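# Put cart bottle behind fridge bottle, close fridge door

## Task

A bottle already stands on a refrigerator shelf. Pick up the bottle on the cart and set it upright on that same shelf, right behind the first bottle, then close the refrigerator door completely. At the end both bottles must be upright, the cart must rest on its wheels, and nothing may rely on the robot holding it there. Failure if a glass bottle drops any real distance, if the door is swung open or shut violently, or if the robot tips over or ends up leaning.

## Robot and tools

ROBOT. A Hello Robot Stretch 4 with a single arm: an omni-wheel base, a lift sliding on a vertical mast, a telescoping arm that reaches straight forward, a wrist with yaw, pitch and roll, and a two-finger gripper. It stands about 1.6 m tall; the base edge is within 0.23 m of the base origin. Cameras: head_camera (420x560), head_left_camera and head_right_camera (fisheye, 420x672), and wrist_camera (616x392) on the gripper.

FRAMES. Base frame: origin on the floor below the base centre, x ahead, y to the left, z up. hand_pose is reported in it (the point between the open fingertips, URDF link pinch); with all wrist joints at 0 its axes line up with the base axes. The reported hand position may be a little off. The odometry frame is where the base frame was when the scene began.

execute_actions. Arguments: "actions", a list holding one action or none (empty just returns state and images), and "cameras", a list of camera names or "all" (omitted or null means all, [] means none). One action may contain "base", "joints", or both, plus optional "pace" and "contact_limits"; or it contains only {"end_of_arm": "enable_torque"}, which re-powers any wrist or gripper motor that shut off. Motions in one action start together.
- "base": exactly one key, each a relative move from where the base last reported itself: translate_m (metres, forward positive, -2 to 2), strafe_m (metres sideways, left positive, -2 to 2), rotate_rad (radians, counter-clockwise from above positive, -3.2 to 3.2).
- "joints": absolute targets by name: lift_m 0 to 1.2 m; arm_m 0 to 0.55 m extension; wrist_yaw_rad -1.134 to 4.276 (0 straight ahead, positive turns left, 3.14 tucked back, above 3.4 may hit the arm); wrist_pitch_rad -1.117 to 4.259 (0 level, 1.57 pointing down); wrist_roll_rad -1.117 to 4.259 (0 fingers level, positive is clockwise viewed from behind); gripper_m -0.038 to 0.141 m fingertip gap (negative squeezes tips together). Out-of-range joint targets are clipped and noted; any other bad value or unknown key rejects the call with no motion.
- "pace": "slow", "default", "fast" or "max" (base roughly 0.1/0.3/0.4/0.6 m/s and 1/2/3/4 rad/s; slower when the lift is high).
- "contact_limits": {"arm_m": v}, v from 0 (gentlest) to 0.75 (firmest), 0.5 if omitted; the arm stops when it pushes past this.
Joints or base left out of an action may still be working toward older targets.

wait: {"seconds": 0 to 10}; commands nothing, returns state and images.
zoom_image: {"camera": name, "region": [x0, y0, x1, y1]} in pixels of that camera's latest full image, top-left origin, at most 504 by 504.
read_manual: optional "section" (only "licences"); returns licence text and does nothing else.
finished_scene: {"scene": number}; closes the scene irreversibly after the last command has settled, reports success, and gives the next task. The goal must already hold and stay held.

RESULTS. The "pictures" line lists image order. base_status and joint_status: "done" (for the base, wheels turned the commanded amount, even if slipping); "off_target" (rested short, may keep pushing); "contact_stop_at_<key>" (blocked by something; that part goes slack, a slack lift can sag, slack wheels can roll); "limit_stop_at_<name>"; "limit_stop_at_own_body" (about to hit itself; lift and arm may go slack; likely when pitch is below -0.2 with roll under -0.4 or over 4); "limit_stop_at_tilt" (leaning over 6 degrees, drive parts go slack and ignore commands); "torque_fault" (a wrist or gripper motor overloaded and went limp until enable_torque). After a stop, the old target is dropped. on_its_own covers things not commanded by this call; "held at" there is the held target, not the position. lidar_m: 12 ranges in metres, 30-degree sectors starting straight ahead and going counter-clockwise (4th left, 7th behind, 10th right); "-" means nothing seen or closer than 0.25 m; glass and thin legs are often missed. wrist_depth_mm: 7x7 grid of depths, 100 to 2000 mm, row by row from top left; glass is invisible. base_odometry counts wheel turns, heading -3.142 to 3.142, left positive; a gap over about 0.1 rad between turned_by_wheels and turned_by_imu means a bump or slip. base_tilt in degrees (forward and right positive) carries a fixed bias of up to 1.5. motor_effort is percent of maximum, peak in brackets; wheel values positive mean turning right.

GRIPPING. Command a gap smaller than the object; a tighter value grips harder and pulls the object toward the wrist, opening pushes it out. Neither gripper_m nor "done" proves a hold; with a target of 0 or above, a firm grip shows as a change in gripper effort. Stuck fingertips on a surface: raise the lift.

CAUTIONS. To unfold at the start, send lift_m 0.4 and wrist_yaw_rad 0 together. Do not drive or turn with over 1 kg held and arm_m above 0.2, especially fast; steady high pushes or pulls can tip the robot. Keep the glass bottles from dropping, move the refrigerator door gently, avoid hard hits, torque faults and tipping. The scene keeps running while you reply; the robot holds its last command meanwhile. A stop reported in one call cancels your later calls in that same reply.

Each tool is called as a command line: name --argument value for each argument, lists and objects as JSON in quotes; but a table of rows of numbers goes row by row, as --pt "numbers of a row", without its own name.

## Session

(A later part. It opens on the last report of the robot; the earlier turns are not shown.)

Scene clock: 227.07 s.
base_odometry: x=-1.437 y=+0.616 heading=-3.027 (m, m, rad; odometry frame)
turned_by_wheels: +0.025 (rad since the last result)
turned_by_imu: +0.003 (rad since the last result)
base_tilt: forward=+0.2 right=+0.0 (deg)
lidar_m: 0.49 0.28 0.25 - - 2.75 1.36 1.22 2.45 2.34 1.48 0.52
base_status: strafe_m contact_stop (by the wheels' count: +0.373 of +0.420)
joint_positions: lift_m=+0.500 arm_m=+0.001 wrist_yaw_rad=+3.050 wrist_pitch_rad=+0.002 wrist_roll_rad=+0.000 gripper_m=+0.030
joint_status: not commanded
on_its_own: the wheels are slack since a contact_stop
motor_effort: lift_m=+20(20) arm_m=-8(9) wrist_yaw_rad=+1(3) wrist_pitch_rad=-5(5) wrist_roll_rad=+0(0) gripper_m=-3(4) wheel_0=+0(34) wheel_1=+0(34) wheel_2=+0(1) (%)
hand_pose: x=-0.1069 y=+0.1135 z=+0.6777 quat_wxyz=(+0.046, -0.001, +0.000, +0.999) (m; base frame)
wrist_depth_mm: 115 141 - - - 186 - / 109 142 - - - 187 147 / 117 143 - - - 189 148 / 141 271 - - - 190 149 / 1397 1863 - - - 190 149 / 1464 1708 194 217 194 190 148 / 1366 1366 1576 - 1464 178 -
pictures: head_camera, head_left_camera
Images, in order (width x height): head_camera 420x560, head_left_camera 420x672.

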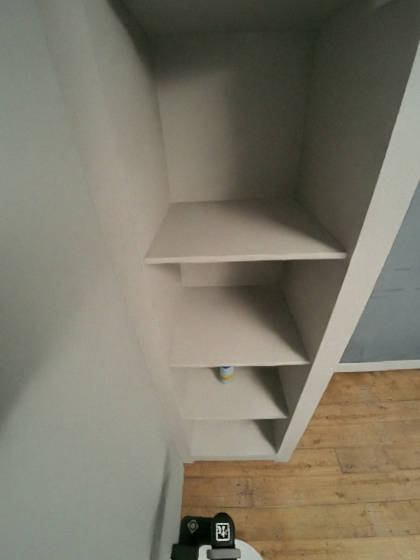

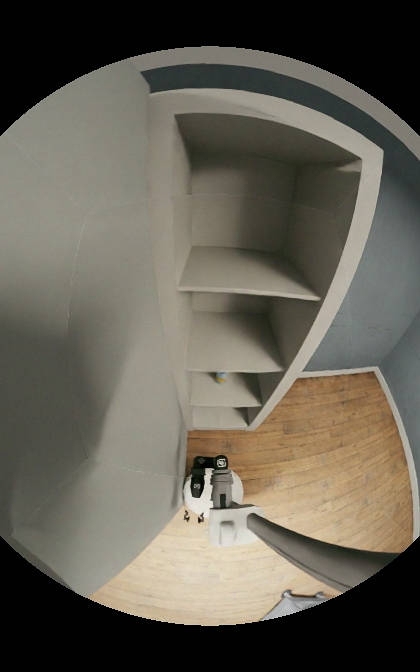

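execute_actions --actions '[{"base":{"strafe_m":-0.03}}]' --cameras '[]'

execute_actions --actions '[{"base":{"translate_m":-1.44},"joints":{"lift_m":0.9},"pace":"fast"}]' --cameras '[]'

execute_actions --actions '[{"base":{"rotate_rad":-1.65},"joints":{"wrist_yaw_rad":0,"wrist_pitch_rad":0.25,"gripper_m":0.12}}]' --cameras '["head_camera","wrist_camera"]'

Scene clock: 245.83 s.
base_odometry: x=-1.440 y=+0.646 heading=-3.027 (m, m, rad; odometry frame)
turned_by_wheels: +0.000 (rad since the last result)
turned_by_imu: -0.001 (rad since the last result)
base_tilt: forward=+0.2 right=-0.1 (deg)
lidar_m: 0.49 0.29 0.25 - 0.25 2.71 1.34 1.23 2.41 2.30 1.47 0.54
base_status: done
joint_positions: lift_m=+0.500 arm_m=+0.001 wrist_yaw_rad=+3.050 wrist_pitch_rad=+0.002 wrist_roll_rad=+0.000 gripper_m=+0.030
joint_status: not commanded
motor_effort: lift_m=+20(20) arm_m=-8(8) wrist_yaw_rad=+2(1) wrist_pitch_rad=-5(5) wrist_roll_rad=+1(0) gripper_m=-3(4) wheel_0=+0(5) wheel_1=+1(7) wheel_2=+1(2) (%)
hand_pose: x=-0.1069 y=+0.1135 z=+0.6777 quat_wxyz=(+0.046, -0.001, +0.000, +0.999) (m; base frame)
wrist_depth_mm: 115 141 - - - 236 181 / 109 142 - - - 238 182 / 117 143 - - - 240 184 / 140 272 - - - 242 185 / 1499 1863 - - - 242 184 / 1618 1576 193 217 194 242 185 / 1397 1281 1576 - 1464 228 183
pictures: none
No camera images: the call's "cameras" was empty. Leave "cameras" out to get every camera's image.

Scene clock: 250.80 s.
base_odometry: x=-0.010 y=+0.811 heading=-3.027 (m, m, rad; odometry frame)
turned_by_wheels: +0.000 (rad since the last result)
turned_by_imu: +0.002 (rad since the last result)
base_tilt: forward=+0.2 right=+0.1 (deg)
lidar_m: 1.32 2.64 1.70 1.64 1.68 1.28 1.22 0.25 0.25 0.25 0.31 2.56
base_status: done
joint_positions: lift_m=+0.900 arm_m=+0.001 wrist_yaw_rad=+3.050 wrist_pitch_rad=+0.002 wrist_roll_rad=+0.000 gripper_m=+0.030
joint_status: all done
motor_effort: lift_m=+22(26) arm_m=-8(8) wrist_yaw_rad=+2(2) wrist_pitch_rad=-5(5) wrist_roll_rad=+0(1) gripper_m=-3(3) wheel_0=+0(3) wheel_1=+0(7) wheel_2=-1(11) (%)
hand_pose: x=-0.1069 y=+0.1135 z=+1.0775 quat_wxyz=(+0.046, -0.001, +0.000, +0.999) (m; base frame)
wrist_depth_mm: 115 141 1336 1366 1397 1464 1464 / 109 142 1366 1397 1397 1430 1464 / 117 143 1366 1397 1430 1464 1464 / 141 271 1397 1397 1430 1464 1499 / 1308 1366 1397 1397 1430 1464 1537 / 1308 1366 195 217 194 1499 1537 / 1336 1366 1397 - 1464 1499 1537
pictures: none
No camera images: the call's "cameras" was empty. Leave "cameras" out to get every camera's image.

Scene clock: 253.17 s.
base_odometry: x=-0.010 y=+0.811 heading=+1.606 (m, m, rad; odometry frame)
turned_by_wheels: -1.650 (rad since the last result)
turned_by_imu: -1.637 (rad since the last result)
base_tilt: forward=+0.3 right=-0.1 (deg)
lidar_m: 0.25 0.29 2.65 1.33 1.33 1.80 1.64 1.72 1.31 1.17 0.25 0.25
base_status: done
joint_positions: lift_m=+0.900 arm_m=+0.001 wrist_yaw_rad=+0.001 wrist_pitch_rad=+0.252 wrist_roll_rad=+0.000 gripper_m=+0.120
joint_status: all done
motor_effort: lift_m=+21(22) arm_m=-8(8) wrist_yaw_rad=+0(4) wrist_pitch_rad=-5(4) wrist_roll_rad=+1(1) gripper_m=+0(1) wheel_0=-1(7) wheel_1=+0(7) wheel_2=-1(13) (%)
hand_pose: x=+0.4518 y=-0.0873 z=+1.0062 quat_wxyz=(+0.992, +0.000, +0.126, +0.000) (m; base frame)
wrist_depth_mm: 1808 1863 1983 - 1983 1983 1499 / 1921 1921 1983 - - - 1464 / 1983 - - - - - 1499 / - - - - - - 1499 / - 609 621 - - - 1499 / 484 492 496 300 459 436 1430 / 436 430 455 - 455 418 394
pictures: head_camera, wrist_camera
camera_calibration (this result's frames):
wrist_camera: T_world_to_cam=[[-0.00838683, -0.999663, 0.0245529, -0.117907], [-0.26785, -0.0214107, -0.963223, 1.13922], [0.963424, -0.0146549, -0.26758, 0.0642491], [0, 0, 0, 1]] pos_world=[0.242252, -0.0925341, 1.11741]
Images, in order (width x height): head_camera 420x560, wrist_camera 616x392.

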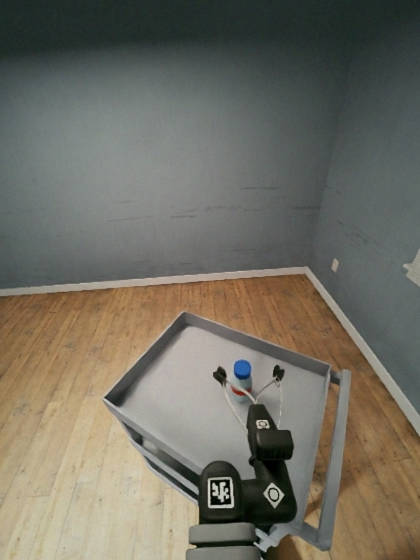

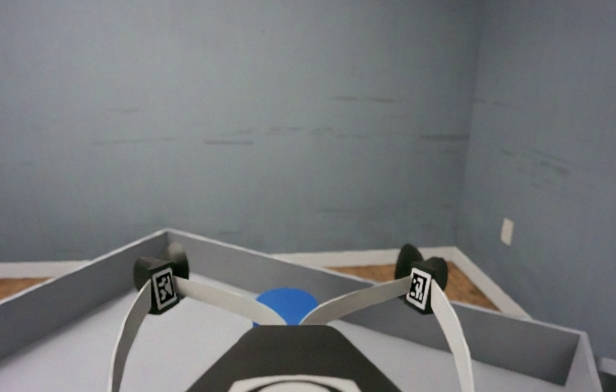

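execute_actions --actions '[{"base":{"translate_m":-0.26}}]' --cameras '[]'

execute_actions --actions '[{"joints":{"lift_m":0.77,"arm_m":0.17}}]' --cameras '["head_camera","wrist_camera"]'

Scene clock: 260.60 s.
base_odometry: x=-0.001 y=+0.551 heading=+1.606 (m, m, rad; odometry frame)
turned_by_wheels: +0.000 (rad since the last result)
turned_by_imu: -0.001 (rad since the last result)
base_tilt: forward=+0.1 right=+0.0 (deg)
lidar_m: 0.45 0.62 2.63 1.27 2.55 1.49 1.38 1.42 1.25 1.22 1.26 0.41
base_status: done
joint_positions: lift_m=+0.900 arm_m=+0.001 wrist_yaw_rad=+0.000 wrist_pitch_rad=+0.252 wrist_roll_rad=+0.000 gripper_m=+0.120
joint_status: not commanded
motor_effort: lift_m=+21(21) arm_m=-8(8) wrist_yaw_rad=+1(1) wrist_pitch_rad=-5(5) wrist_roll_rad=-1(1) gripper_m=+0(0) wheel_0=+0(4) wheel_1=+0(5) wheel_2=-2(8) (%)
hand_pose: x=+0.4518 y=-0.0873 z=+1.0062 quat_wxyz=(+0.992, +0.000, +0.126, +0.000) (m; base frame)
wrist_depth_mm: - - - - - - 1464 / - - - - - - 1499 / - - - - - - 1499 / - - 904 - - - 1499 / 627 676 732 569 676 640 1537 / 473 492 496 521 496 492 1537 / 559 370 449 - 455 366 1464
pictures: none
No camera images: the call's "cameras" was empty. Leave "cameras" out to get every camera's image.

Scene clock: 262.20 s.
base_odometry: x=-0.001 y=+0.551 heading=+1.606 (m, m, rad; odometry frame)
turned_by_wheels: +0.000 (rad since the last result)
turned_by_imu: +0.000 (rad since the last result)
base_tilt: forward=+0.2 right=+0.0 (deg)
lidar_m: 0.43 0.62 2.61 1.29 2.55 1.50 1.37 1.44 1.29 1.23 1.27 0.40
base_status: not commanded
joint_positions: lift_m=+0.770 arm_m=+0.168 wrist_yaw_rad=+0.000 wrist_pitch_rad=+0.252 wrist_roll_rad=+0.000 gripper_m=+0.120
joint_status: all done
motor_effort: lift_m=+18(20) arm_m=+9(9) wrist_yaw_rad=+1(0) wrist_pitch_rad=-5(5) wrist_roll_rad=+1(0) gripper_m=+0(1) wheel_0=+0(0) wheel_1=-1(1) wheel_2=-2(2) (%)
hand_pose: x=+0.6187 y=-0.0874 z=+0.8765 quat_wxyz=(+0.992, +0.000, +0.126, +0.000) (m; base frame)
wrist_depth_mm: 1921 1983 1983 - - - 1464 / 1983 - - - - - 1499 / - - - 569 - - 1499 / 512 580 634 351 517 469 1366 / 421 424 399 366 427 424 375 / 315 290 291 307 291 319 289 / 256 253 266 - 267 255 253
pictures: head_camera, wrist_camera
camera_calibration (this result's frames):
wrist_camera: T_world_to_cam=[[-0.00882795, -0.99966, 0.024553, -0.113171], [-0.267868, -0.0212925, -0.96322, 1.05895], [0.963415, -0.0150802, -0.267589, -0.131282], [0, 0, 0, 1]] pos_world=[0.40914, -0.0925649, 0.987654]
Images, in order (width x height): head_camera 420x560, wrist_camera 616x392.

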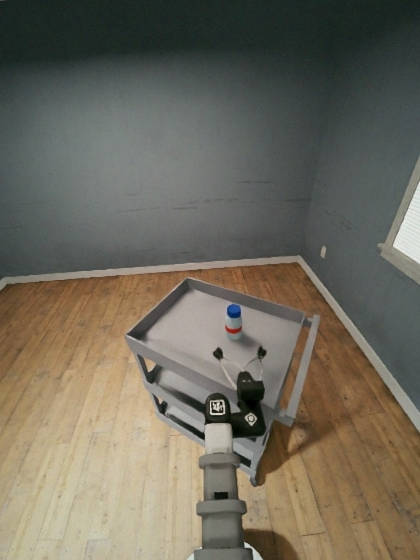

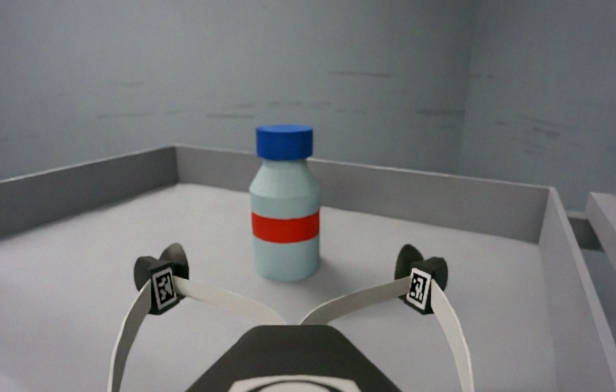

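execute_actions --actions '[{"base":{"strafe_m":0.017},"joints":{"arm_m":0.27}}]' --cameras '[]'

execute_actions --actions '[{"joints":{"arm_m":0.346,"lift_m":0.75},"pace":"slow"}]' --cameras '["wrist_camera"]'

Scene clock: 267.70 s.
base_odometry: x=-0.018 y=+0.551 heading=+1.606 (m, m, rad; odometry frame)
turned_by_wheels: +0.000 (rad since the last result)
turned_by_imu: -0.001 (rad since the last result)
base_tilt: forward=+0.2 right=-0.1 (deg)
lidar_m: 0.43 0.64 2.59 1.29 2.54 1.50 1.36 1.44 1.32 1.24 1.30 0.41
base_status: done
joint_positions: lift_m=+0.770 arm_m=+0.268 wrist_yaw_rad=+0.000 wrist_pitch_rad=+0.252 wrist_roll_rad=+0.000 gripper_m=+0.120
joint_status: all done
motor_effort: lift_m=+18(18) arm_m=+9(8) wrist_yaw_rad=+1(0) wrist_pitch_rad=-5(5) wrist_roll_rad=-1(1) gripper_m=+0(0) wheel_0=-1(8) wheel_1=-1(6) wheel_2=-1(1) (%)
hand_pose: x=+0.7187 y=-0.0874 z=+0.8765 quat_wxyz=(+0.992, +0.000, +0.126, +0.000) (m; base frame)
wrist_depth_mm: 1808 1863 1921 1983 1983 1983 1464 / 1863 1921 1983 - - - 1499 / 1983 - - - - - 1499 / 466 530 559 250 449 415 1464 / 418 421 424 250 427 394 370 / 315 290 291 254 291 319 317 / 255 254 266 - 267 254 262
pictures: none
No camera images: the call's "cameras" was empty. Leave "cameras" out to get every camera's image.

Scene clock: 269.73 s.
base_odometry: x=-0.018 y=+0.551 heading=+1.606 (m, m, rad; odometry frame)
turned_by_wheels: +0.000 (rad since the last result)
turned_by_imu: +0.000 (rad since the last result)
base_tilt: forward=+0.2 right=-0.1 (deg)
lidar_m: 0.47 0.63 2.61 1.26 2.53 1.50 1.36 1.43 1.33 1.24 1.29 0.43
base_status: not commanded
joint_positions: lift_m=+0.750 arm_m=+0.344 wrist_yaw_rad=+0.000 wrist_pitch_rad=+0.252 wrist_roll_rad=+0.000 gripper_m=+0.120
joint_status: all done
motor_effort: lift_m=+18(19) arm_m=+9(10) wrist_yaw_rad=+1(1) wrist_pitch_rad=-5(5) wrist_roll_rad=+2(1) gripper_m=-1(0) wheel_0=-1(1) wheel_1=-1(1) wheel_2=-1(1) (%)
hand_pose: x=+0.7947 y=-0.0874 z=+0.8565 quat_wxyz=(+0.992, +0.000, +0.126, +0.000) (m; base frame)
wrist_depth_mm: 1808 1756 1863 1863 1921 1921 1464 / 1808 1921 1921 1983 1983 - 1464 / 1863 1921 1983 160 - - 1499 / 415 488 473 166 373 345 1397 / 373 377 355 168 234 334 310 / 281 258 259 167 195 283 283 / 229 227 237 - 229 227 235
pictures: wrist_camera
camera_calibration (this result's frames):
wrist_camera: T_world_to_cam=[[-0.0088896, -0.999659, 0.0245524, -0.111095], [-0.267822, -0.0212762, -0.963234, 1.08681], [0.963427, -0.0151384, -0.267541, -0.306206], [0, 0, 0, 1]] pos_world=[0.585092, -0.0925691, 0.967661]
Images, in order (width x height): wrist_camera 616x392.

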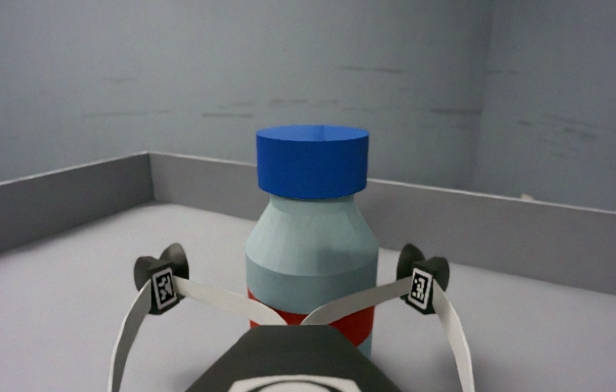

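execute_actions --actions '[{"base":{"strafe_m":-0.011},"joints":{"arm_m":0.335},"pace":"slow"}]' --cameras '[]'

execute_actions --actions '[{"joints":{"gripper_m":0.0}}]' --cameras '[]'

execute_actions --actions '[{"joints":{"lift_m":0.9}}]' --cameras '["wrist_camera"]'

execute_actions --actions '[{"joints":{"arm_m":0.0}}]' --cameras '[]'

execute_actions --actions '[{"base":{"rotate_rad":1.6}}]' --cameras '["head_camera","head_left_camera"]'

Scene clock: 276.23 s.
base_odometry: x=-0.007 y=+0.551 heading=+1.606 (m, m, rad; odometry frame)
turned_by_wheels: +0.000 (rad since the last result)
turned_by_imu: -0.001 (rad since the last result)
base_tilt: forward=+0.2 right=-0.1 (deg)
lidar_m: 0.41 0.63 2.63 1.29 2.53 1.50 1.38 1.42 1.30 1.23 1.31 0.41
base_status: done
joint_positions: lift_m=+0.750 arm_m=+0.337 wrist_yaw_rad=+0.000 wrist_pitch_rad=+0.252 wrist_roll_rad=+0.000 gripper_m=+0.120
joint_status: all done
motor_effort: lift_m=+18(18) arm_m=-9(9) wrist_yaw_rad=+1(0) wrist_pitch_rad=-5(5) wrist_roll_rad=+0(0) gripper_m=+0(1) wheel_0=+0(3) wheel_1=+0(4) wheel_2=+0(1) (%)
hand_pose: x=+0.7869 y=-0.0874 z=+0.8565 quat_wxyz=(+0.992, +0.000, +0.126, +0.000) (m; base frame)
wrist_depth_mm: 1808 1808 1863 1863 1921 1983 1464 / 1863 1921 1921 1921 1983 1983 1464 / 1983 1921 1983 174 - - 1499 / 424 504 469 177 377 345 1430 / 373 377 220 175 366 334 312 / 281 259 193 175 259 283 283 / 228 227 237 - 237 228 235
pictures: none
No camera images: the call's "cameras" was empty. Leave "cameras" out to get every camera's image.

Scene clock: 278.30 s.
base_odometry: x=-0.007 y=+0.551 heading=+1.606 (m, m, rad; odometry frame)
turned_by_wheels: +0.000 (rad since the last result)
turned_by_imu: +0.000 (rad since the last result)
base_tilt: forward=+0.3 right=-0.1 (deg)
lidar_m: 0.46 0.60 2.62 1.28 2.54 1.50 1.40 1.44 1.30 1.22 1.29 0.42
base_status: not commanded
joint_positions: lift_m=+0.750 arm_m=+0.337 wrist_yaw_rad=+0.000 wrist_pitch_rad=+0.256 wrist_roll_rad=+0.000 gripper_m=+0.001
joint_status: all done
motor_effort: lift_m=+19(19) arm_m=-9(9) wrist_yaw_rad=-1(1) wrist_pitch_rad=-17(17) wrist_roll_rad=-1(0) gripper_m=-20(18) wheel_0=+0(0) wheel_1=+0(0) wheel_2=+0(0) (%)
hand_pose: x=+0.7866 y=-0.0873 z=+0.8553 quat_wxyz=(+0.992, +0.000, +0.128, +0.000) (m; base frame)
wrist_depth_mm: 1808 1808 1808 1863 1921 1921 1464 / 1808 1921 1921 1983 - 1983 1464 / 1863 1921 1921 146 - - 1464 / 418 496 469 153 375 343 1366 / 364 368 182 153 362 336 314 / 274 176 173 151 186 264 276 / 224 222 228 - 224 222 226
pictures: none
No camera images: the call's "cameras" was empty. Leave "cameras" out to get every camera's image.

Scene clock: 280.00 s.
base_odometry: x=-0.007 y=+0.551 heading=+1.606 (m, m, rad; odometry frame)
turned_by_wheels: +0.000 (rad since the last result)
turned_by_imu: +0.000 (rad since the last result)
base_tilt: forward=+0.2 right=-0.1 (deg)
lidar_m: 0.44 0.62 2.63 1.29 2.56 1.50 1.39 1.42 1.30 1.23 1.26 0.42
base_status: not commanded
joint_positions: lift_m=+0.900 arm_m=+0.337 wrist_yaw_rad=+0.000 wrist_pitch_rad=+0.256 wrist_roll_rad=+0.000 gripper_m=+0.001
joint_status: all done
motor_effort: lift_m=+25(22) arm_m=-9(9) wrist_yaw_rad=-1(1) wrist_pitch_rad=-17(17) wrist_roll_rad=-1(1) gripper_m=-20(19) wheel_0=+0(0) wheel_1=+0(0) wheel_2=+0(0) (%)
hand_pose: x=+0.7866 y=-0.0873 z=+1.0048 quat_wxyz=(+0.992, +0.000, +0.128, +0.000) (m; base frame)
wrist_depth_mm: 1756 1863 1808 1863 1921 1983 1464 / 1863 1921 1983 1983 - - 1464 / 1921 1983 1983 147 - - 1537 / 1983 - - 153 - - 1499 / - - 182 153 - - 1499 / 459 176 173 151 186 1756 1499 / 421 427 436 - 410 370 347
pictures: wrist_camera
camera_calibration (this result's frames):
wrist_camera: T_world_to_cam=[[-0.00839651, -0.999662, 0.024589, -0.115123], [-0.271727, -0.0213836, -0.962137, 1.22947], [0.962338, -0.0147601, -0.271456, -0.253936], [0, 0, 0, 1]] pos_world=[0.577487, -0.0925416, 1.11682]
Images, in order (width x height): wrist_camera 616x392.

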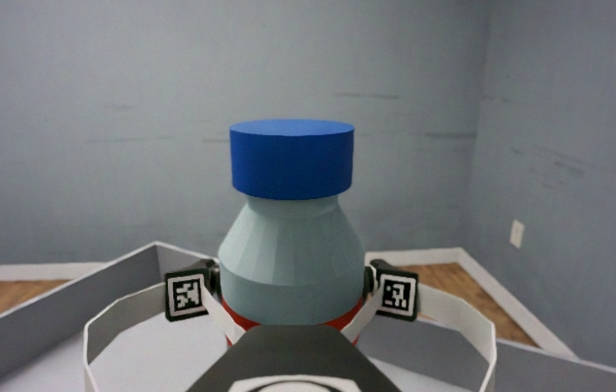

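Scene clock: 282.10 s.
base_odometry: x=-0.007 y=+0.551 heading=+1.606 (m, m, rad; odometry frame)
turned_by_wheels: +0.000 (rad since the last result)
turned_by_imu: +0.000 (rad since the last result)
base_tilt: forward=+0.2 right=+0.1 (deg)
lidar_m: 0.40 0.63 2.62 1.28 2.55 1.50 1.37 1.42 1.31 1.23 1.29 0.40
base_status: not commanded
joint_positions: lift_m=+0.900 arm_m=+0.002 wrist_yaw_rad=+0.000 wrist_pitch_rad=+0.256 wrist_roll_rad=+0.000 gripper_m=+0.001
joint_status: all done
motor_effort: lift_m=+25(25) arm_m=-9(8) wrist_yaw_rad=+1(0) wrist_pitch_rad=-18(17) wrist_roll_rad=+0(2) gripper_m=-19(20) wheel_0=+0(1) wheel_1=+0(0) wheel_2=+0(0) (%)
hand_pose: x=+0.4515 y=-0.0875 z=+1.0047 quat_wxyz=(+0.992, +0.000, +0.128, +0.000) (m; base frame)
wrist_depth_mm: - - - - - - 1499 / - - - - - - 1499 / - - - 147 - - 1537 / - - 878 153 - - 1499 / 621 676 182 153 668 647 1537 / 473 176 172 151 186 439 1537 / 580 375 436 - 433 373 1464
pictures: none
No camera images: the call's "cameras" was empty. Leave "cameras" out to get every camera's image.

Scene clock: 284.23 s.
base_odometry: x=-0.007 y=+0.551 heading=-3.077 (m, m, rad; odometry frame)
turned_by_wheels: +1.600 (rad since the last result)
turned_by_imu: +1.586 (rad since the last result)
base_tilt: forward=+0.2 right=+0.0 (deg)
lidar_m: 0.40 2.54 1.45 1.38 1.44 1.28 1.23 1.28 0.43 0.43 0.64 2.61
base_status: done
joint_positions: lift_m=+0.900 arm_m=+0.002 wrist_yaw_rad=+0.000 wrist_pitch_rad=+0.256 wrist_roll_rad=+0.000 gripper_m=+0.001
joint_status: not commanded
motor_effort: lift_m=+24(25) arm_m=-8(8) wrist_yaw_rad=+0(3) wrist_pitch_rad=-17(18) wrist_roll_rad=-1(2) gripper_m=-20(18) wheel_0=+1(5) wheel_1=-1(6) wheel_2=+1(7) (%)
hand_pose: x=+0.4516 y=-0.0874 z=+1.0049 quat_wxyz=(+0.992, +0.000, +0.128, +0.000) (m; base frame)
wrist_depth_mm: - - 1618 1983 - - - / - - 1661 - - - - / - - 1118 147 - - - / - - - 153 - - - / - - 182 153 - - - / 1863 176 172 151 186 1863 1921 / 1537 1537 1537 - 1537 1537 1537
pictures: head_camera, head_left_camera
Images, in order (width x height): head_camera 420x560, head_left_camera 420x672.

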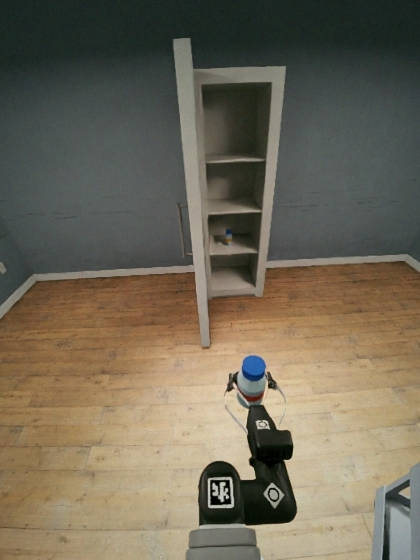

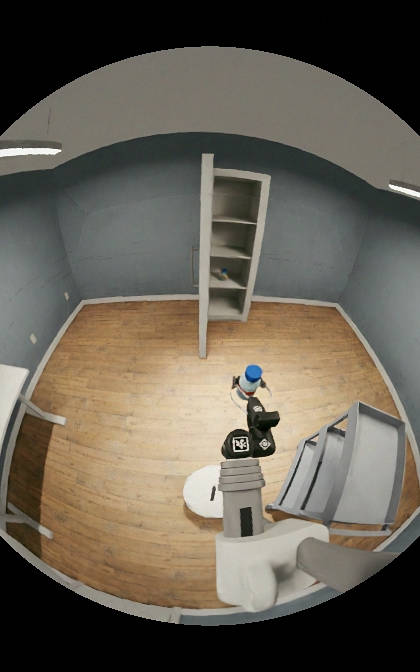

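execute_actions --actions '[{"base":{"strafe_m":-0.28}}]' --cameras '[]'

execute_actions --actions '[{"base":{"translate_m":1.2},"joints":{"lift_m":0.56}}]'

Scene clock: 292.60 s.
base_odometry: x=-0.025 y=+0.830 heading=-3.077 (m, m, rad; odometry frame)
turned_by_wheels: +0.000 (rad since the last result)
turned_by_imu: -0.003 (rad since the last result)
base_tilt: forward=+0.2 right=-0.1 (deg)
lidar_m: 0.39 1.37 1.76 1.67 1.72 1.29 1.22 0.25 0.25 0.25 0.31 2.60
base_status: done
joint_positions: lift_m=+0.900 arm_m=+0.002 wrist_yaw_rad=+0.000 wrist_pitch_rad=+0.256 wrist_roll_rad=+0.000 gripper_m=+0.001
joint_status: not commanded
motor_effort: lift_m=+24(24) arm_m=-9(9) wrist_yaw_rad=+2(3) wrist_pitch_rad=-17(17) wrist_roll_rad=-1(0) gripper_m=-19(19) wheel_0=-1(6) wheel_1=+0(10) wheel_2=+0(0) (%)
hand_pose: x=+0.4515 y=-0.0875 z=+1.0049 quat_wxyz=(+0.992, +0.000, +0.128, +0.000) (m; base frame)
wrist_depth_mm: - 1118 1921 1983 - - - / - 1160 - - - - - / - 1160 1661 146 - - - / - 1281 1618 153 - - - / - - 182 153 - - - / 1863 176 173 151 186 1808 1921 / 1537 1464 1499 - 1537 1537 1537
pictures: none
No camera images: the call's "cameras" was empty. Leave "cameras" out to get every camera's image.

Scene clock: 298.10 s.
base_odometry: x=-1.222 y=+0.753 heading=-3.077 (m, m, rad; odometry frame)
turned_by_wheels: +0.000 (rad since the last result)
turned_by_imu: -0.005 (rad since the last result)
base_tilt: forward=+0.3 right=-0.1 (deg)
lidar_m: 0.39 0.46 0.32 0.36 1.82 2.37 1.17 0.96 2.33 2.23 1.89 1.37
base_status: done
joint_positions: lift_m=+0.560 arm_m=+0.002 wrist_yaw_rad=+0.000 wrist_pitch_rad=+0.256 wrist_roll_rad=+0.000 gripper_m=+0.001
joint_status: all done
motor_effort: lift_m=+20(16) arm_m=-9(9) wrist_yaw_rad=+1(1) wrist_pitch_rad=-16(18) wrist_roll_rad=+0(1) gripper_m=-19(19) wheel_0=-2(5) wheel_1=+0(4) wheel_2=+2(9) (%)
hand_pose: x=+0.4515 y=-0.0874 z=+0.6652 quat_wxyz=(+0.992, +0.000, +0.128, +0.000) (m; base frame)
wrist_depth_mm: 591 842 842 691 477 1025 1042 / 591 866 891 891 496 1078 1078 / 585 917 707 146 1078 1118 1138 / 591 741 691 153 1138 1182 1205 / 564 627 182 153 1205 1229 1281 / 580 176 173 151 186 1229 1308 / 597 842 891 - 1060 1060 1060
pictures: head_camera, head_left_camera, head_right_camera, wrist_camera
camera_calibration (this result's frames):
wrist_camera: T_world_to_cam=[[-0.00886653, -0.999658, 0.0245872, -0.109502], [-0.271811, -0.021253, -0.962116, 0.811664], [0.96231, -0.0152137, -0.271529, -0.0236618], [0, 0, 0, 1]] pos_world=[0.242418, -0.0925747, 0.777183]
Images, in order (width x height): head_camera 420x560, head_left_camera 420x672, head_right_camera 420x672, wrist_camera 616x392.

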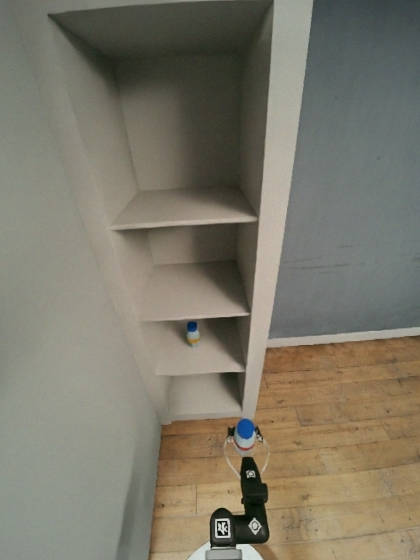

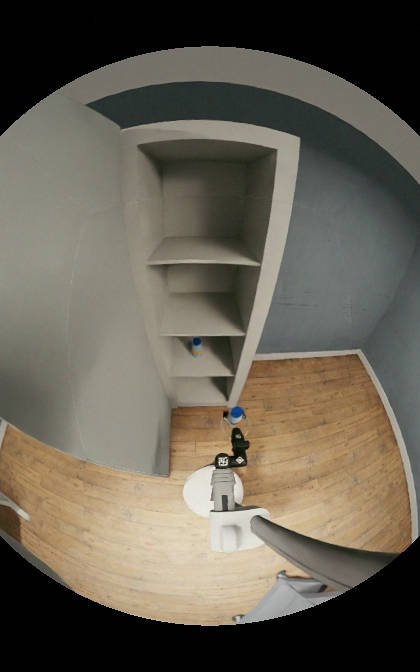

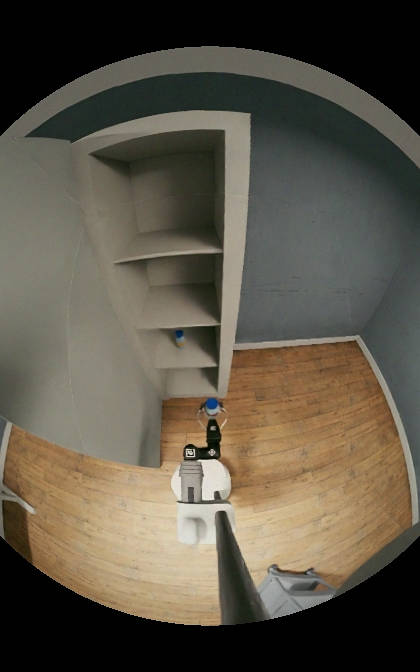

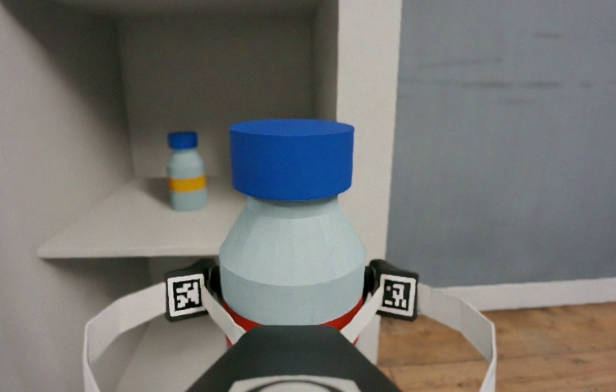

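execute_actions --actions '[{"base":{"strafe_m":0.055},"pace":"slow"}]' --cameras '[]'

execute_actions --actions '[{"base":{"translate_m":0.1},"joints":{"arm_m":0.2},"pace":"slow"}]' --cameras '["head_camera","wrist_camera"]'

Scene clock: 313.23 s.
base_odometry: x=-1.219 y=+0.698 heading=-3.077 (m, m, rad; odometry frame)
turned_by_wheels: +0.000 (rad since the last result)
turned_by_imu: -0.001 (rad since the last result)
base_tilt: forward=+0.2 right=+0.0 (deg)
lidar_m: 0.38 0.38 0.25 2.44 1.80 2.35 1.21 0.98 2.40 2.29 1.89 0.77
base_status: done
joint_positions: lift_m=+0.560 arm_m=+0.002 wrist_yaw_rad=+0.000 wrist_pitch_rad=+0.256 wrist_roll_rad=+0.000 gripper_m=+0.001
joint_status: not commanded
motor_effort: lift_m=+20(20) arm_m=-9(9) wrist_yaw_rad=+1(1) wrist_pitch_rad=-17(17) wrist_roll_rad=-2(1) gripper_m=-19(17) wheel_0=+1(4) wheel_1=+2(6) wheel_2=+1(1) (%)
hand_pose: x=+0.4515 y=-0.0874 z=+0.6652 quat_wxyz=(+0.992, +0.000, +0.128, +0.000) (m; base frame)
wrist_depth_mm: 500 788 854 866 473 1025 1042 / 500 798 891 904 496 1060 1078 / 504 788 699 146 521 1118 1138 / 512 732 699 153 554 1160 1205 / 535 621 182 153 564 1255 1255 / 554 176 173 151 186 1255 1308 / 580 750 891 - 976 1060 1060
pictures: none
No camera images: the call's "cameras" was empty. Leave "cameras" out to get every camera's image.

Scene clock: 316.53 s.
base_odometry: x=-1.318 y=+0.692 heading=-3.077 (m, m, rad; odometry frame)
turned_by_wheels: +0.000 (rad since the last result)
turned_by_imu: -0.001 (rad since the last result)
base_tilt: forward=+0.3 right=-0.1 (deg)
lidar_m: 0.58 0.37 0.26 0.25 1.81 2.36 1.30 1.09 2.39 2.28 1.75 0.67
base_status: done
joint_positions: lift_m=+0.560 arm_m=+0.198 wrist_yaw_rad=+0.000 wrist_pitch_rad=+0.256 wrist_roll_rad=+0.000 gripper_m=+0.001
joint_status: all done
motor_effort: lift_m=+20(20) arm_m=+9(8) wrist_yaw_rad=+1(0) wrist_pitch_rad=-17(17) wrist_roll_rad=+1(1) gripper_m=-19(20) wheel_0=+0(5) wheel_1=+0(4) wheel_2=-2(6) (%)
hand_pose: x=+0.6484 y=-0.0874 z=+0.6652 quat_wxyz=(+0.992, +0.000, +0.128, +0.000) (m; base frame)
wrist_depth_mm: 508 574 585 591 389 217 192 / 512 597 603 621 394 220 202 / 517 627 621 146 402 222 211 / 512 640 654 153 404 225 224 / 496 480 182 153 332 237 236 / 404 176 173 151 186 243 253 / 330 327 336 - 330 260 991
pictures: head_camera, wrist_camera
camera_calibration (this result's frames):
wrist_camera: T_world_to_cam=[[-0.00881741, -0.999659, 0.0245873, -0.107775], [-0.271813, -0.0212664, -0.962115, 0.865174], [0.96231, -0.0151665, -0.271533, -0.213103], [0, 0, 0, 1]] pos_world=[0.439287, -0.0925713, 0.777183]
Images, in order (width x height): head_camera 420x560, wrist_camera 616x392.

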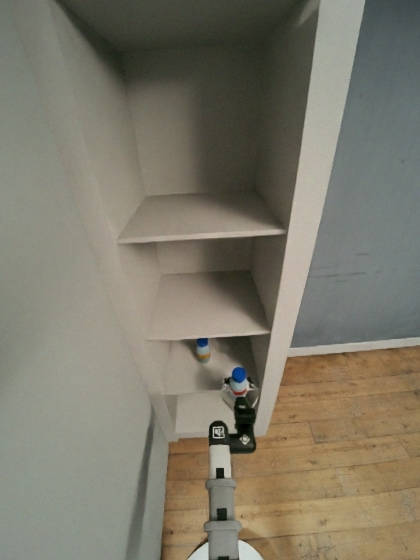

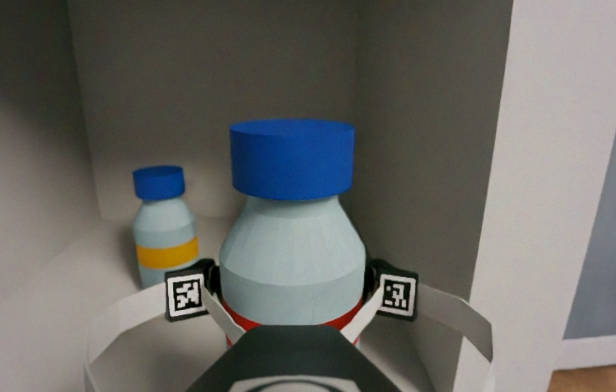

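execute_actions --actions '[{"base":{"strafe_m":0.012},"joints":{"lift_m":0.54},"pace":"slow"}]' --cameras '[]'

execute_actions --actions '[{"joints":{"arm_m":0.4},"pace":"slow","contact_limits":{"arm_m":0.25}}]' --cameras '["wrist_camera"]'

execute_actions --actions '[{"joints":{"arm_m":0.53},"pace":"slow","contact_limits":{"arm_m":0.25}}]' --cameras '["wrist_camera","head_camera"]'

Scene clock: 331.90 s.
base_odometry: x=-1.318 y=+0.680 heading=-3.077 (m, m, rad; odometry frame)
turned_by_wheels: +0.000 (rad since the last result)
turned_by_imu: -0.001 (rad since the last result)
base_tilt: forward=+0.2 right=+0.0 (deg)
lidar_m: 0.59 0.38 0.25 0.25 1.79 2.35 1.31 1.10 2.41 2.29 1.72 0.66
base_status: done
joint_positions: lift_m=+0.540 arm_m=+0.198 wrist_yaw_rad=+0.000 wrist_pitch_rad=+0.256 wrist_roll_rad=+0.000 gripper_m=+0.001
joint_status: all done
motor_effort: lift_m=+20(21) arm_m=+9(9) wrist_yaw_rad=+1(1) wrist_pitch_rad=-17(17) wrist_roll_rad=+1(2) gripper_m=-20(18) wheel_0=+0(6) wheel_1=+0(4) wheel_2=+0(2) (%)
hand_pose: x=+0.6484 y=-0.0874 z=+0.6452 quat_wxyz=(+0.992, +0.000, +0.128, +0.000) (m; base frame)
wrist_depth_mm: 492 574 574 591 430 239 193 / 492 597 609 621 436 242 201 / 492 621 627 147 442 245 211 / 496 621 413 153 449 246 223 / 462 466 182 153 366 248 235 / 370 176 172 151 186 246 250 / 303 300 309 - 303 265 266
pictures: none
No camera images: the call's "cameras" was empty. Leave "cameras" out to get every camera's image.

Scene clock: 335.17 s.
base_odometry: x=-1.318 y=+0.680 heading=-3.077 (m, m, rad; odometry frame)
turned_by_wheels: +0.000 (rad since the last result)
turned_by_imu: -0.001 (rad since the last result)
base_tilt: forward=+0.2 right=+0.0 (deg)
lidar_m: 0.62 0.36 0.25 0.25 1.82 2.36 1.32 1.07 2.42 2.29 1.74 0.66
base_status: not commanded
joint_positions: lift_m=+0.540 arm_m=+0.398 wrist_yaw_rad=+0.000 wrist_pitch_rad=+0.256 wrist_roll_rad=+0.000 gripper_m=+0.001
joint_status: all done
motor_effort: lift_m=+20(20) arm_m=+9(9) wrist_yaw_rad=+1(0) wrist_pitch_rad=-17(17) wrist_roll_rad=-2(1) gripper_m=-20(20) wheel_0=+1(0) wheel_1=+0(0) wheel_2=-1(0) (%)
contact_limits: arm_m 0.25
hand_pose: x=+0.8484 y=-0.0874 z=+0.6452 quat_wxyz=(+0.992, +0.000, +0.128, +0.000) (m; base frame)
wrist_depth_mm: 387 392 397 402 399 231 175 / 404 407 415 421 418 234 176 / 421 427 427 147 427 236 177 / 433 445 449 153 430 237 178 / 197 462 182 153 353 239 179 / 206 176 172 151 186 211 178 / 207 233 307 - 301 224 178
pictures: wrist_camera
camera_calibration (this result's frames):
wrist_camera: T_world_to_cam=[[-0.00881572, -0.999659, 0.0245878, -0.105522], [-0.271883, -0.0212662, -0.962095, 0.900349], [0.96229, -0.0151666, -0.271603, -0.410926], [0, 0, 0, 1]] pos_world=[0.639289, -0.0925713, 0.757207]
Images, in order (width x height): wrist_camera 616x392.

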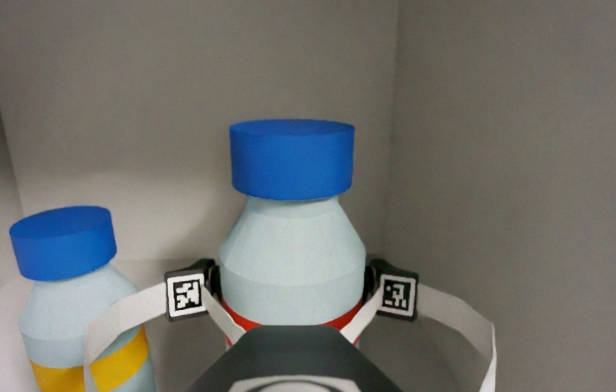

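Scene clock: 337.73 s.
base_odometry: x=-1.318 y=+0.680 heading=-3.077 (m, m, rad; odometry frame)
turned_by_wheels: +0.000 (rad since the last result)
turned_by_imu: -0.001 (rad since the last result)
base_tilt: forward=+0.3 right=+0.0 (deg)
lidar_m: 0.61 0.34 0.26 0.25 1.81 2.35 1.33 1.10 2.42 2.28 1.71 0.66
base_status: not commanded
joint_positions: lift_m=+0.540 arm_m=+0.528 wrist_yaw_rad=+0.000 wrist_pitch_rad=+0.256 wrist_roll_rad=+0.000 gripper_m=+0.001
joint_status: all done
motor_effort: lift_m=+20(20) arm_m=+9(9) wrist_yaw_rad=+1(1) wrist_pitch_rad=-17(17) wrist_roll_rad=+1(0) gripper_m=-18(20) wheel_0=+1(0) wheel_1=+0(0) wheel_2=+0(0) (%)
contact_limits: arm_m 0.25
hand_pose: x=+0.9784 y=-0.0874 z=+0.6452 quat_wxyz=(+0.992, +0.000, +0.128, +0.000) (m; base frame)
wrist_depth_mm: 270 274 278 281 285 226 - / 282 286 290 296 300 228 172 / 294 300 300 147 312 230 173 / 309 314 315 153 327 232 174 / 324 329 182 153 338 232 174 / 338 176 173 151 186 206 175 / 300 298 307 - 301 218 -
pictures: head_camera, wrist_camera
camera_calibration (this result's frames):
wrist_camera: T_world_to_cam=[[-0.00880932, -0.999659, 0.0245878, -0.10438], [-0.271882, -0.021268, -0.962096, 0.935693], [0.96229, -0.0151604, -0.271602, -0.536025], [0, 0, 0, 1]] pos_world=[0.76929, -0.0925709, 0.757207]
Images, in order (width x height): head_camera 420x560, wrist_camera 616x392.

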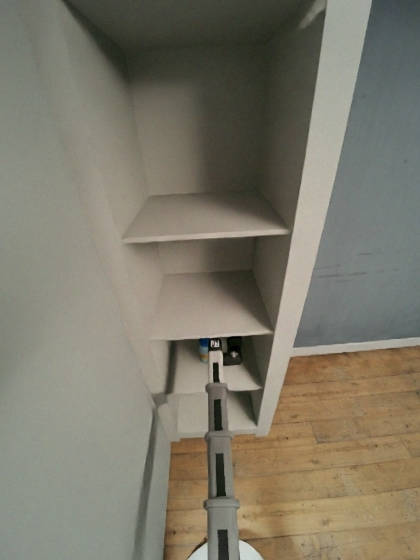

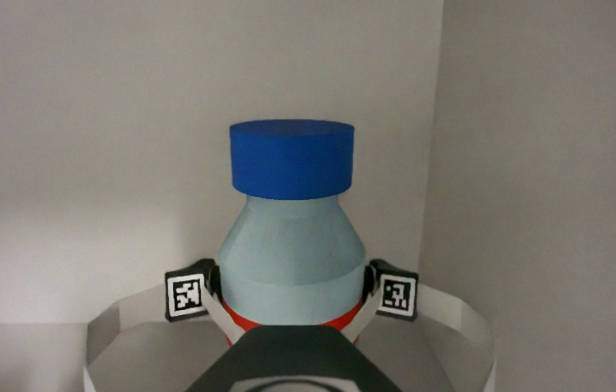

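execute_actions --actions '[{"joints":{"arm_m":0.545,"lift_m":0.5},"pace":"slow"}]' --cameras '[]'

execute_actions --actions '[{"joints":{"lift_m":0.488},"pace":"slow"}]' --cameras '["wrist_camera"]'

Scene clock: 349.57 s.
base_odometry: x=-1.318 y=+0.680 heading=-3.077 (m, m, rad; odometry frame)
turned_by_wheels: +0.000 (rad since the last result)
turned_by_imu: -0.001 (rad since the last result)
base_tilt: forward=+0.3 right=+0.1 (deg)
lidar_m: 0.62 0.35 0.25 0.25 1.81 2.35 1.31 1.08 2.42 2.29 1.73 0.68
base_status: not commanded
joint_positions: lift_m=+0.500 arm_m=+0.543 wrist_yaw_rad=+0.000 wrist_pitch_rad=+0.256 wrist_roll_rad=+0.000 gripper_m=+0.001
joint_status: all done
motor_effort: lift_m=+20(22) arm_m=+9(10) wrist_yaw_rad=+1(0) wrist_pitch_rad=-17(17) wrist_roll_rad=+1(1) gripper_m=-19(19) wheel_0=+1(0) wheel_1=+0(0) wheel_2=-1(0) (%)
hand_pose: x=+0.9934 y=-0.0874 z=+0.6052 quat_wxyz=(+0.992, +0.000, +0.128, +0.000) (m; base frame)
wrist_depth_mm: 256 260 264 267 272 225 - / 266 272 276 279 285 228 171 / 279 283 283 146 298 229 173 / 293 298 300 153 312 231 173 / 309 312 182 153 324 232 174 / 303 176 173 151 186 206 174 / 247 245 252 - 247 217 -
pictures: none
No camera images: the call's "cameras" was empty. Leave "cameras" out to get every camera's image.

Scene clock: 350.33 s.
base_odometry: x=-1.318 y=+0.680 heading=-3.077 (m, m, rad; odometry frame)
turned_by_wheels: +0.000 (rad since the last result)
turned_by_imu: +0.000 (rad since the last result)
base_tilt: forward=+0.2 right=+0.0 (deg)
lidar_m: 0.61 0.37 0.25 0.25 1.81 2.31 1.32 1.07 2.43 2.29 1.74 0.64
base_status: not commanded
joint_positions: lift_m=+0.488 arm_m=+0.543 wrist_yaw_rad=+0.000 wrist_pitch_rad=+0.256 wrist_roll_rad=+0.000 gripper_m=+0.001
joint_status: all done
motor_effort: lift_m=+20(24) arm_m=+9(9) wrist_yaw_rad=+1(1) wrist_pitch_rad=-17(18) wrist_roll_rad=+4(0) gripper_m=-18(19) wheel_0=+0(1) wheel_1=+0(0) wheel_2=-1(1) (%)
hand_pose: x=+0.9934 y=-0.0874 z=+0.5932 quat_wxyz=(+0.992, +0.000, +0.128, +0.000) (m; base frame)
wrist_depth_mm: 256 260 264 267 272 225 - / 267 271 276 279 283 228 171 / 279 285 283 147 298 230 172 / 294 297 298 153 312 231 173 / 309 312 182 153 322 233 174 / 283 176 172 151 186 205 174 / 230 229 235 - 231 217 -
pictures: wrist_camera
camera_calibration (this result's frames):
wrist_camera: T_world_to_cam=[[-0.0088082, -0.999659, 0.0245882, -0.102971], [-0.271928, -0.0212679, -0.962083, 0.88977], [0.962277, -0.0151604, -0.271648, -0.564538], [0, 0, 0, 1]] pos_world=[0.784289, -0.0925709, 0.705209]
Images, in order (width x height): wrist_camera 616x392.

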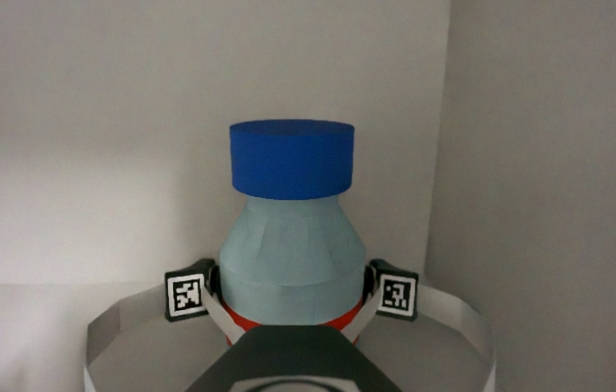

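execute_actions --actions '[{"joints":{"lift_m":0.481},"pace":"slow"}]' --cameras '[]'

execute_actions --actions '[{"joints":{"gripper_m":0.08},"pace":"slow"}]' --cameras '["wrist_camera"]'

execute_actions --actions '[{"joints":{"arm_m":0.2},"pace":"slow"}]' --cameras '["wrist_camera","head_camera"]'

Scene clock: 357.57 s.
base_odometry: x=-1.318 y=+0.680 heading=-3.077 (m, m, rad; odometry frame)
turned_by_wheels: +0.000 (rad since the last result)
turned_by_imu: -0.001 (rad since the last result)
base_tilt: forward=+0.2 right=+0.0 (deg)
lidar_m: 0.63 0.36 0.26 0.25 1.79 2.34 1.32 1.11 2.41 2.28 1.76 0.64
base_status: not commanded
joint_positions: lift_m=+0.481 arm_m=+0.543 wrist_yaw_rad=+0.000 wrist_pitch_rad=+0.256 wrist_roll_rad=+0.000 gripper_m=+0.001
joint_status: all done
motor_effort: lift_m=+19(19) arm_m=+8(9) wrist_yaw_rad=+1(0) wrist_pitch_rad=-16(18) wrist_roll_rad=+0(1) gripper_m=-19(19) wheel_0=+0(1) wheel_1=+0(0) wheel_2=-1(0) (%)
hand_pose: x=+0.9934 y=-0.0874 z=+0.5863 quat_wxyz=(+0.992, +0.000, +0.128, +0.000) (m; base frame)
wrist_depth_mm: 256 260 264 267 272 225 - / 267 271 276 281 285 227 171 / 279 285 283 147 298 229 173 / 293 298 298 153 312 232 174 / 307 312 182 153 322 232 174 / 272 176 172 151 186 206 174 / 222 220 226 - 222 212 -
pictures: none
No camera images: the call's "cameras" was empty. Leave "cameras" out to get every camera's image.

Scene clock: 360.60 s.
base_odometry: x=-1.318 y=+0.680 heading=-3.077 (m, m, rad; odometry frame)
turned_by_wheels: +0.000 (rad since the last result)
turned_by_imu: -0.001 (rad since the last result)
base_tilt: forward=+0.3 right=+0.0 (deg)
lidar_m: 0.61 0.38 0.26 0.25 1.81 2.34 1.30 1.09 2.42 2.28 1.74 0.64
base_status: not commanded
joint_positions: lift_m=+0.481 arm_m=+0.543 wrist_yaw_rad=+0.000 wrist_pitch_rad=+0.252 wrist_roll_rad=+0.000 gripper_m=+0.080
joint_status: all done
motor_effort: lift_m=+19(19) arm_m=+9(9) wrist_yaw_rad=+2(2) wrist_pitch_rad=-5(16) wrist_roll_rad=+2(0) gripper_m=-1(19) wheel_0=+0(0) wheel_1=+0(0) wheel_2=-1(1) (%)
hand_pose: x=+0.9937 y=-0.0875 z=+0.5874 quat_wxyz=(+0.992, +0.000, +0.126, +0.000) (m; base frame)
wrist_depth_mm: 257 260 264 267 271 224 - / 266 271 277 281 285 227 171 / 279 283 285 171 298 229 172 / 291 297 298 175 312 231 173 / 306 312 200 172 322 232 174 / 278 267 191 173 203 232 174 / 225 224 235 - 226 210 -
pictures: wrist_camera
camera_calibration (this result's frames):
wrist_camera: T_world_to_cam=[[-0.00925429, -0.999656, 0.0245479, -0.102455], [-0.267634, -0.0211772, -0.963288, 0.880806], [0.963476, -0.0154844, -0.267346, -0.570129], [0, 0, 0, 1]] pos_world=[0.784091, -0.0925944, 0.698563]
Images, in order (width x height): wrist_camera 616x392.

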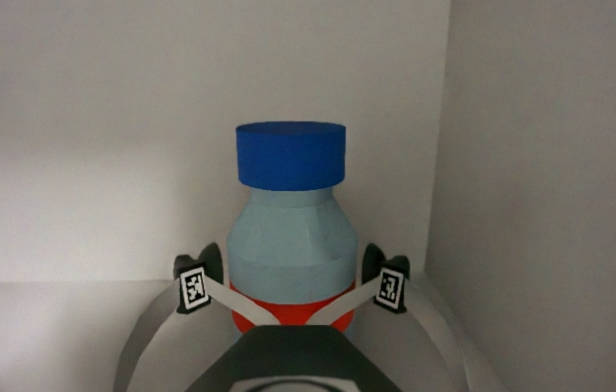

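Scene clock: 365.33 s.
base_odometry: x=-1.318 y=+0.680 heading=-3.077 (m, m, rad; odometry frame)
turned_by_wheels: +0.000 (rad since the last result)
turned_by_imu: -0.001 (rad since the last result)
base_tilt: forward=+0.2 right=-0.1 (deg)
lidar_m: 0.62 0.39 0.26 0.25 1.82 2.28 1.31 1.10 2.40 2.27 1.76 0.67
base_status: not commanded
joint_positions: lift_m=+0.481 arm_m=+0.202 wrist_yaw_rad=+0.000 wrist_pitch_rad=+0.252 wrist_roll_rad=+0.000 gripper_m=+0.080
joint_status: all done
motor_effort: lift_m=+19(19) arm_m=-9(8) wrist_yaw_rad=+2(2) wrist_pitch_rad=-5(5) wrist_roll_rad=-1(1) gripper_m=-2(1) wheel_0=+0(0) wheel_1=-1(0) wheel_2=+0(1) (%)
hand_pose: x=+0.6519 y=-0.0875 z=+0.5874 quat_wxyz=(+0.992, +0.000, +0.126, +0.000) (m; base frame)
wrist_depth_mm: 492 569 580 585 430 239 190 / 496 591 603 609 436 242 198 / 492 609 627 627 439 244 208 / 480 466 504 517 445 246 220 / 373 375 377 377 355 246 230 / 279 268 257 283 204 247 245 / 452 597 750 - 366 254 259
pictures: head_camera, wrist_camera
camera_calibration (this result's frames):
wrist_camera: T_world_to_cam=[[-0.00913488, -0.999657, 0.0245498, -0.105664], [-0.267847, -0.0212076, -0.963228, 0.789362], [0.963418, -0.0153746, -0.267561, -0.240625], [0, 0, 0, 1]] pos_world=[0.442285, -0.0925864, 0.698548]
Images, in order (width x height): head_camera 420x560, wrist_camera 616x392.

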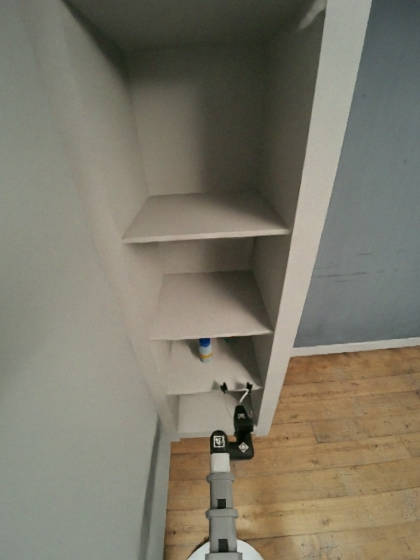

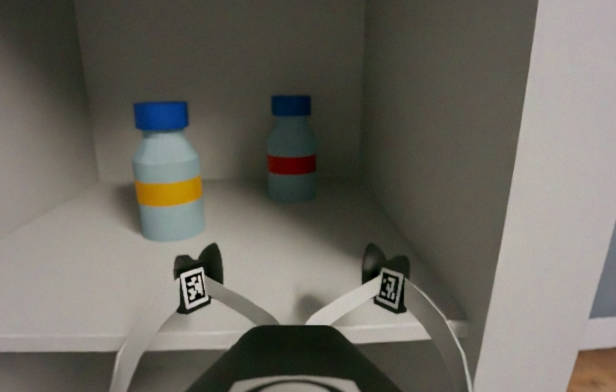

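execute_actions --actions '[{"base":{"strafe_m":0.134},"joints":{"gripper_m":0.11},"pace":"slow"}]' --cameras '["wrist_camera","head_camera"]'

Scene clock: 374.10 s.
base_odometry: x=-1.309 y=+0.612 heading=-3.053 (m, m, rad; odometry frame)
turned_by_wheels: +0.024 (rad since the last result)
turned_by_imu: +0.000 (rad since the last result)
base_tilt: forward=+0.2 right=+0.0 (deg)
lidar_m: 0.61 0.29 0.25 - 1.75 2.24 1.35 1.10 2.48 2.33 1.73 0.67
base_status: strafe_m contact_stop (by the wheels' count: +0.068 of +0.134)
joint_positions: lift_m=+0.481 arm_m=+0.202 wrist_yaw_rad=+0.000 wrist_pitch_rad=+0.252 wrist_roll_rad=+0.000 gripper_m=+0.110
joint_status: all done
on_its_own: the wheels are slack since a contact_stop
motor_effort: lift_m=+20(20) arm_m=-9(9) wrist_yaw_rad=+1(3) wrist_pitch_rad=-5(5) wrist_roll_rad=+0(1) gripper_m=+1(0) wheel_0=+0(29) wheel_1=+0(33) wheel_2=+0(1) (%)
hand_pose: x=+0.6518 y=-0.0874 z=+0.5874 quat_wxyz=(+0.992, +0.000, +0.126, +0.000) (m; base frame)
wrist_depth_mm: 402 569 580 585 585 343 258 / 404 591 603 609 603 347 259 / 404 609 389 539 634 349 257 / 404 539 397 517 521 351 258 / 359 375 377 377 375 332 258 / 278 267 257 271 260 282 258 / 370 504 750 - 530 332 264
pictures: head_camera, wrist_camera
camera_calibration (this result's frames):
wrist_camera: T_world_to_cam=[[-0.00891758, -0.999659, 0.0245501, -0.105745], [-0.26785, -0.0212659, -0.963226, 0.789335], [0.963419, -0.0151654, -0.267569, -0.240596], [0, 0, 0, 1]] pos_world=[0.442275, -0.0925713, 0.698528]
Images, in order (width x height): head_camera 420x560, wrist_camera 616x392.

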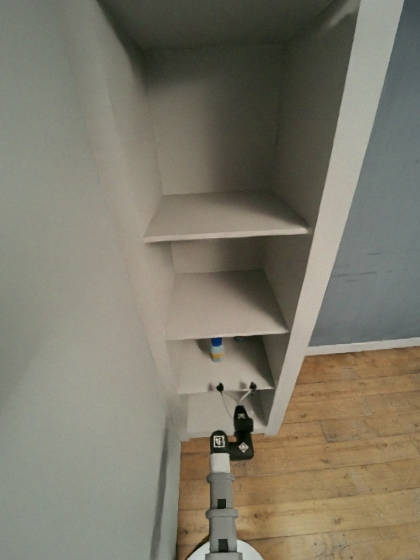

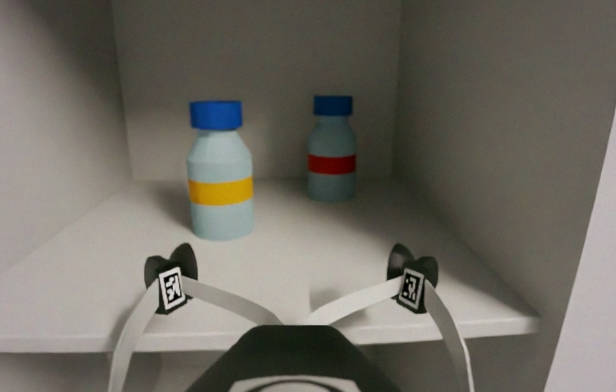

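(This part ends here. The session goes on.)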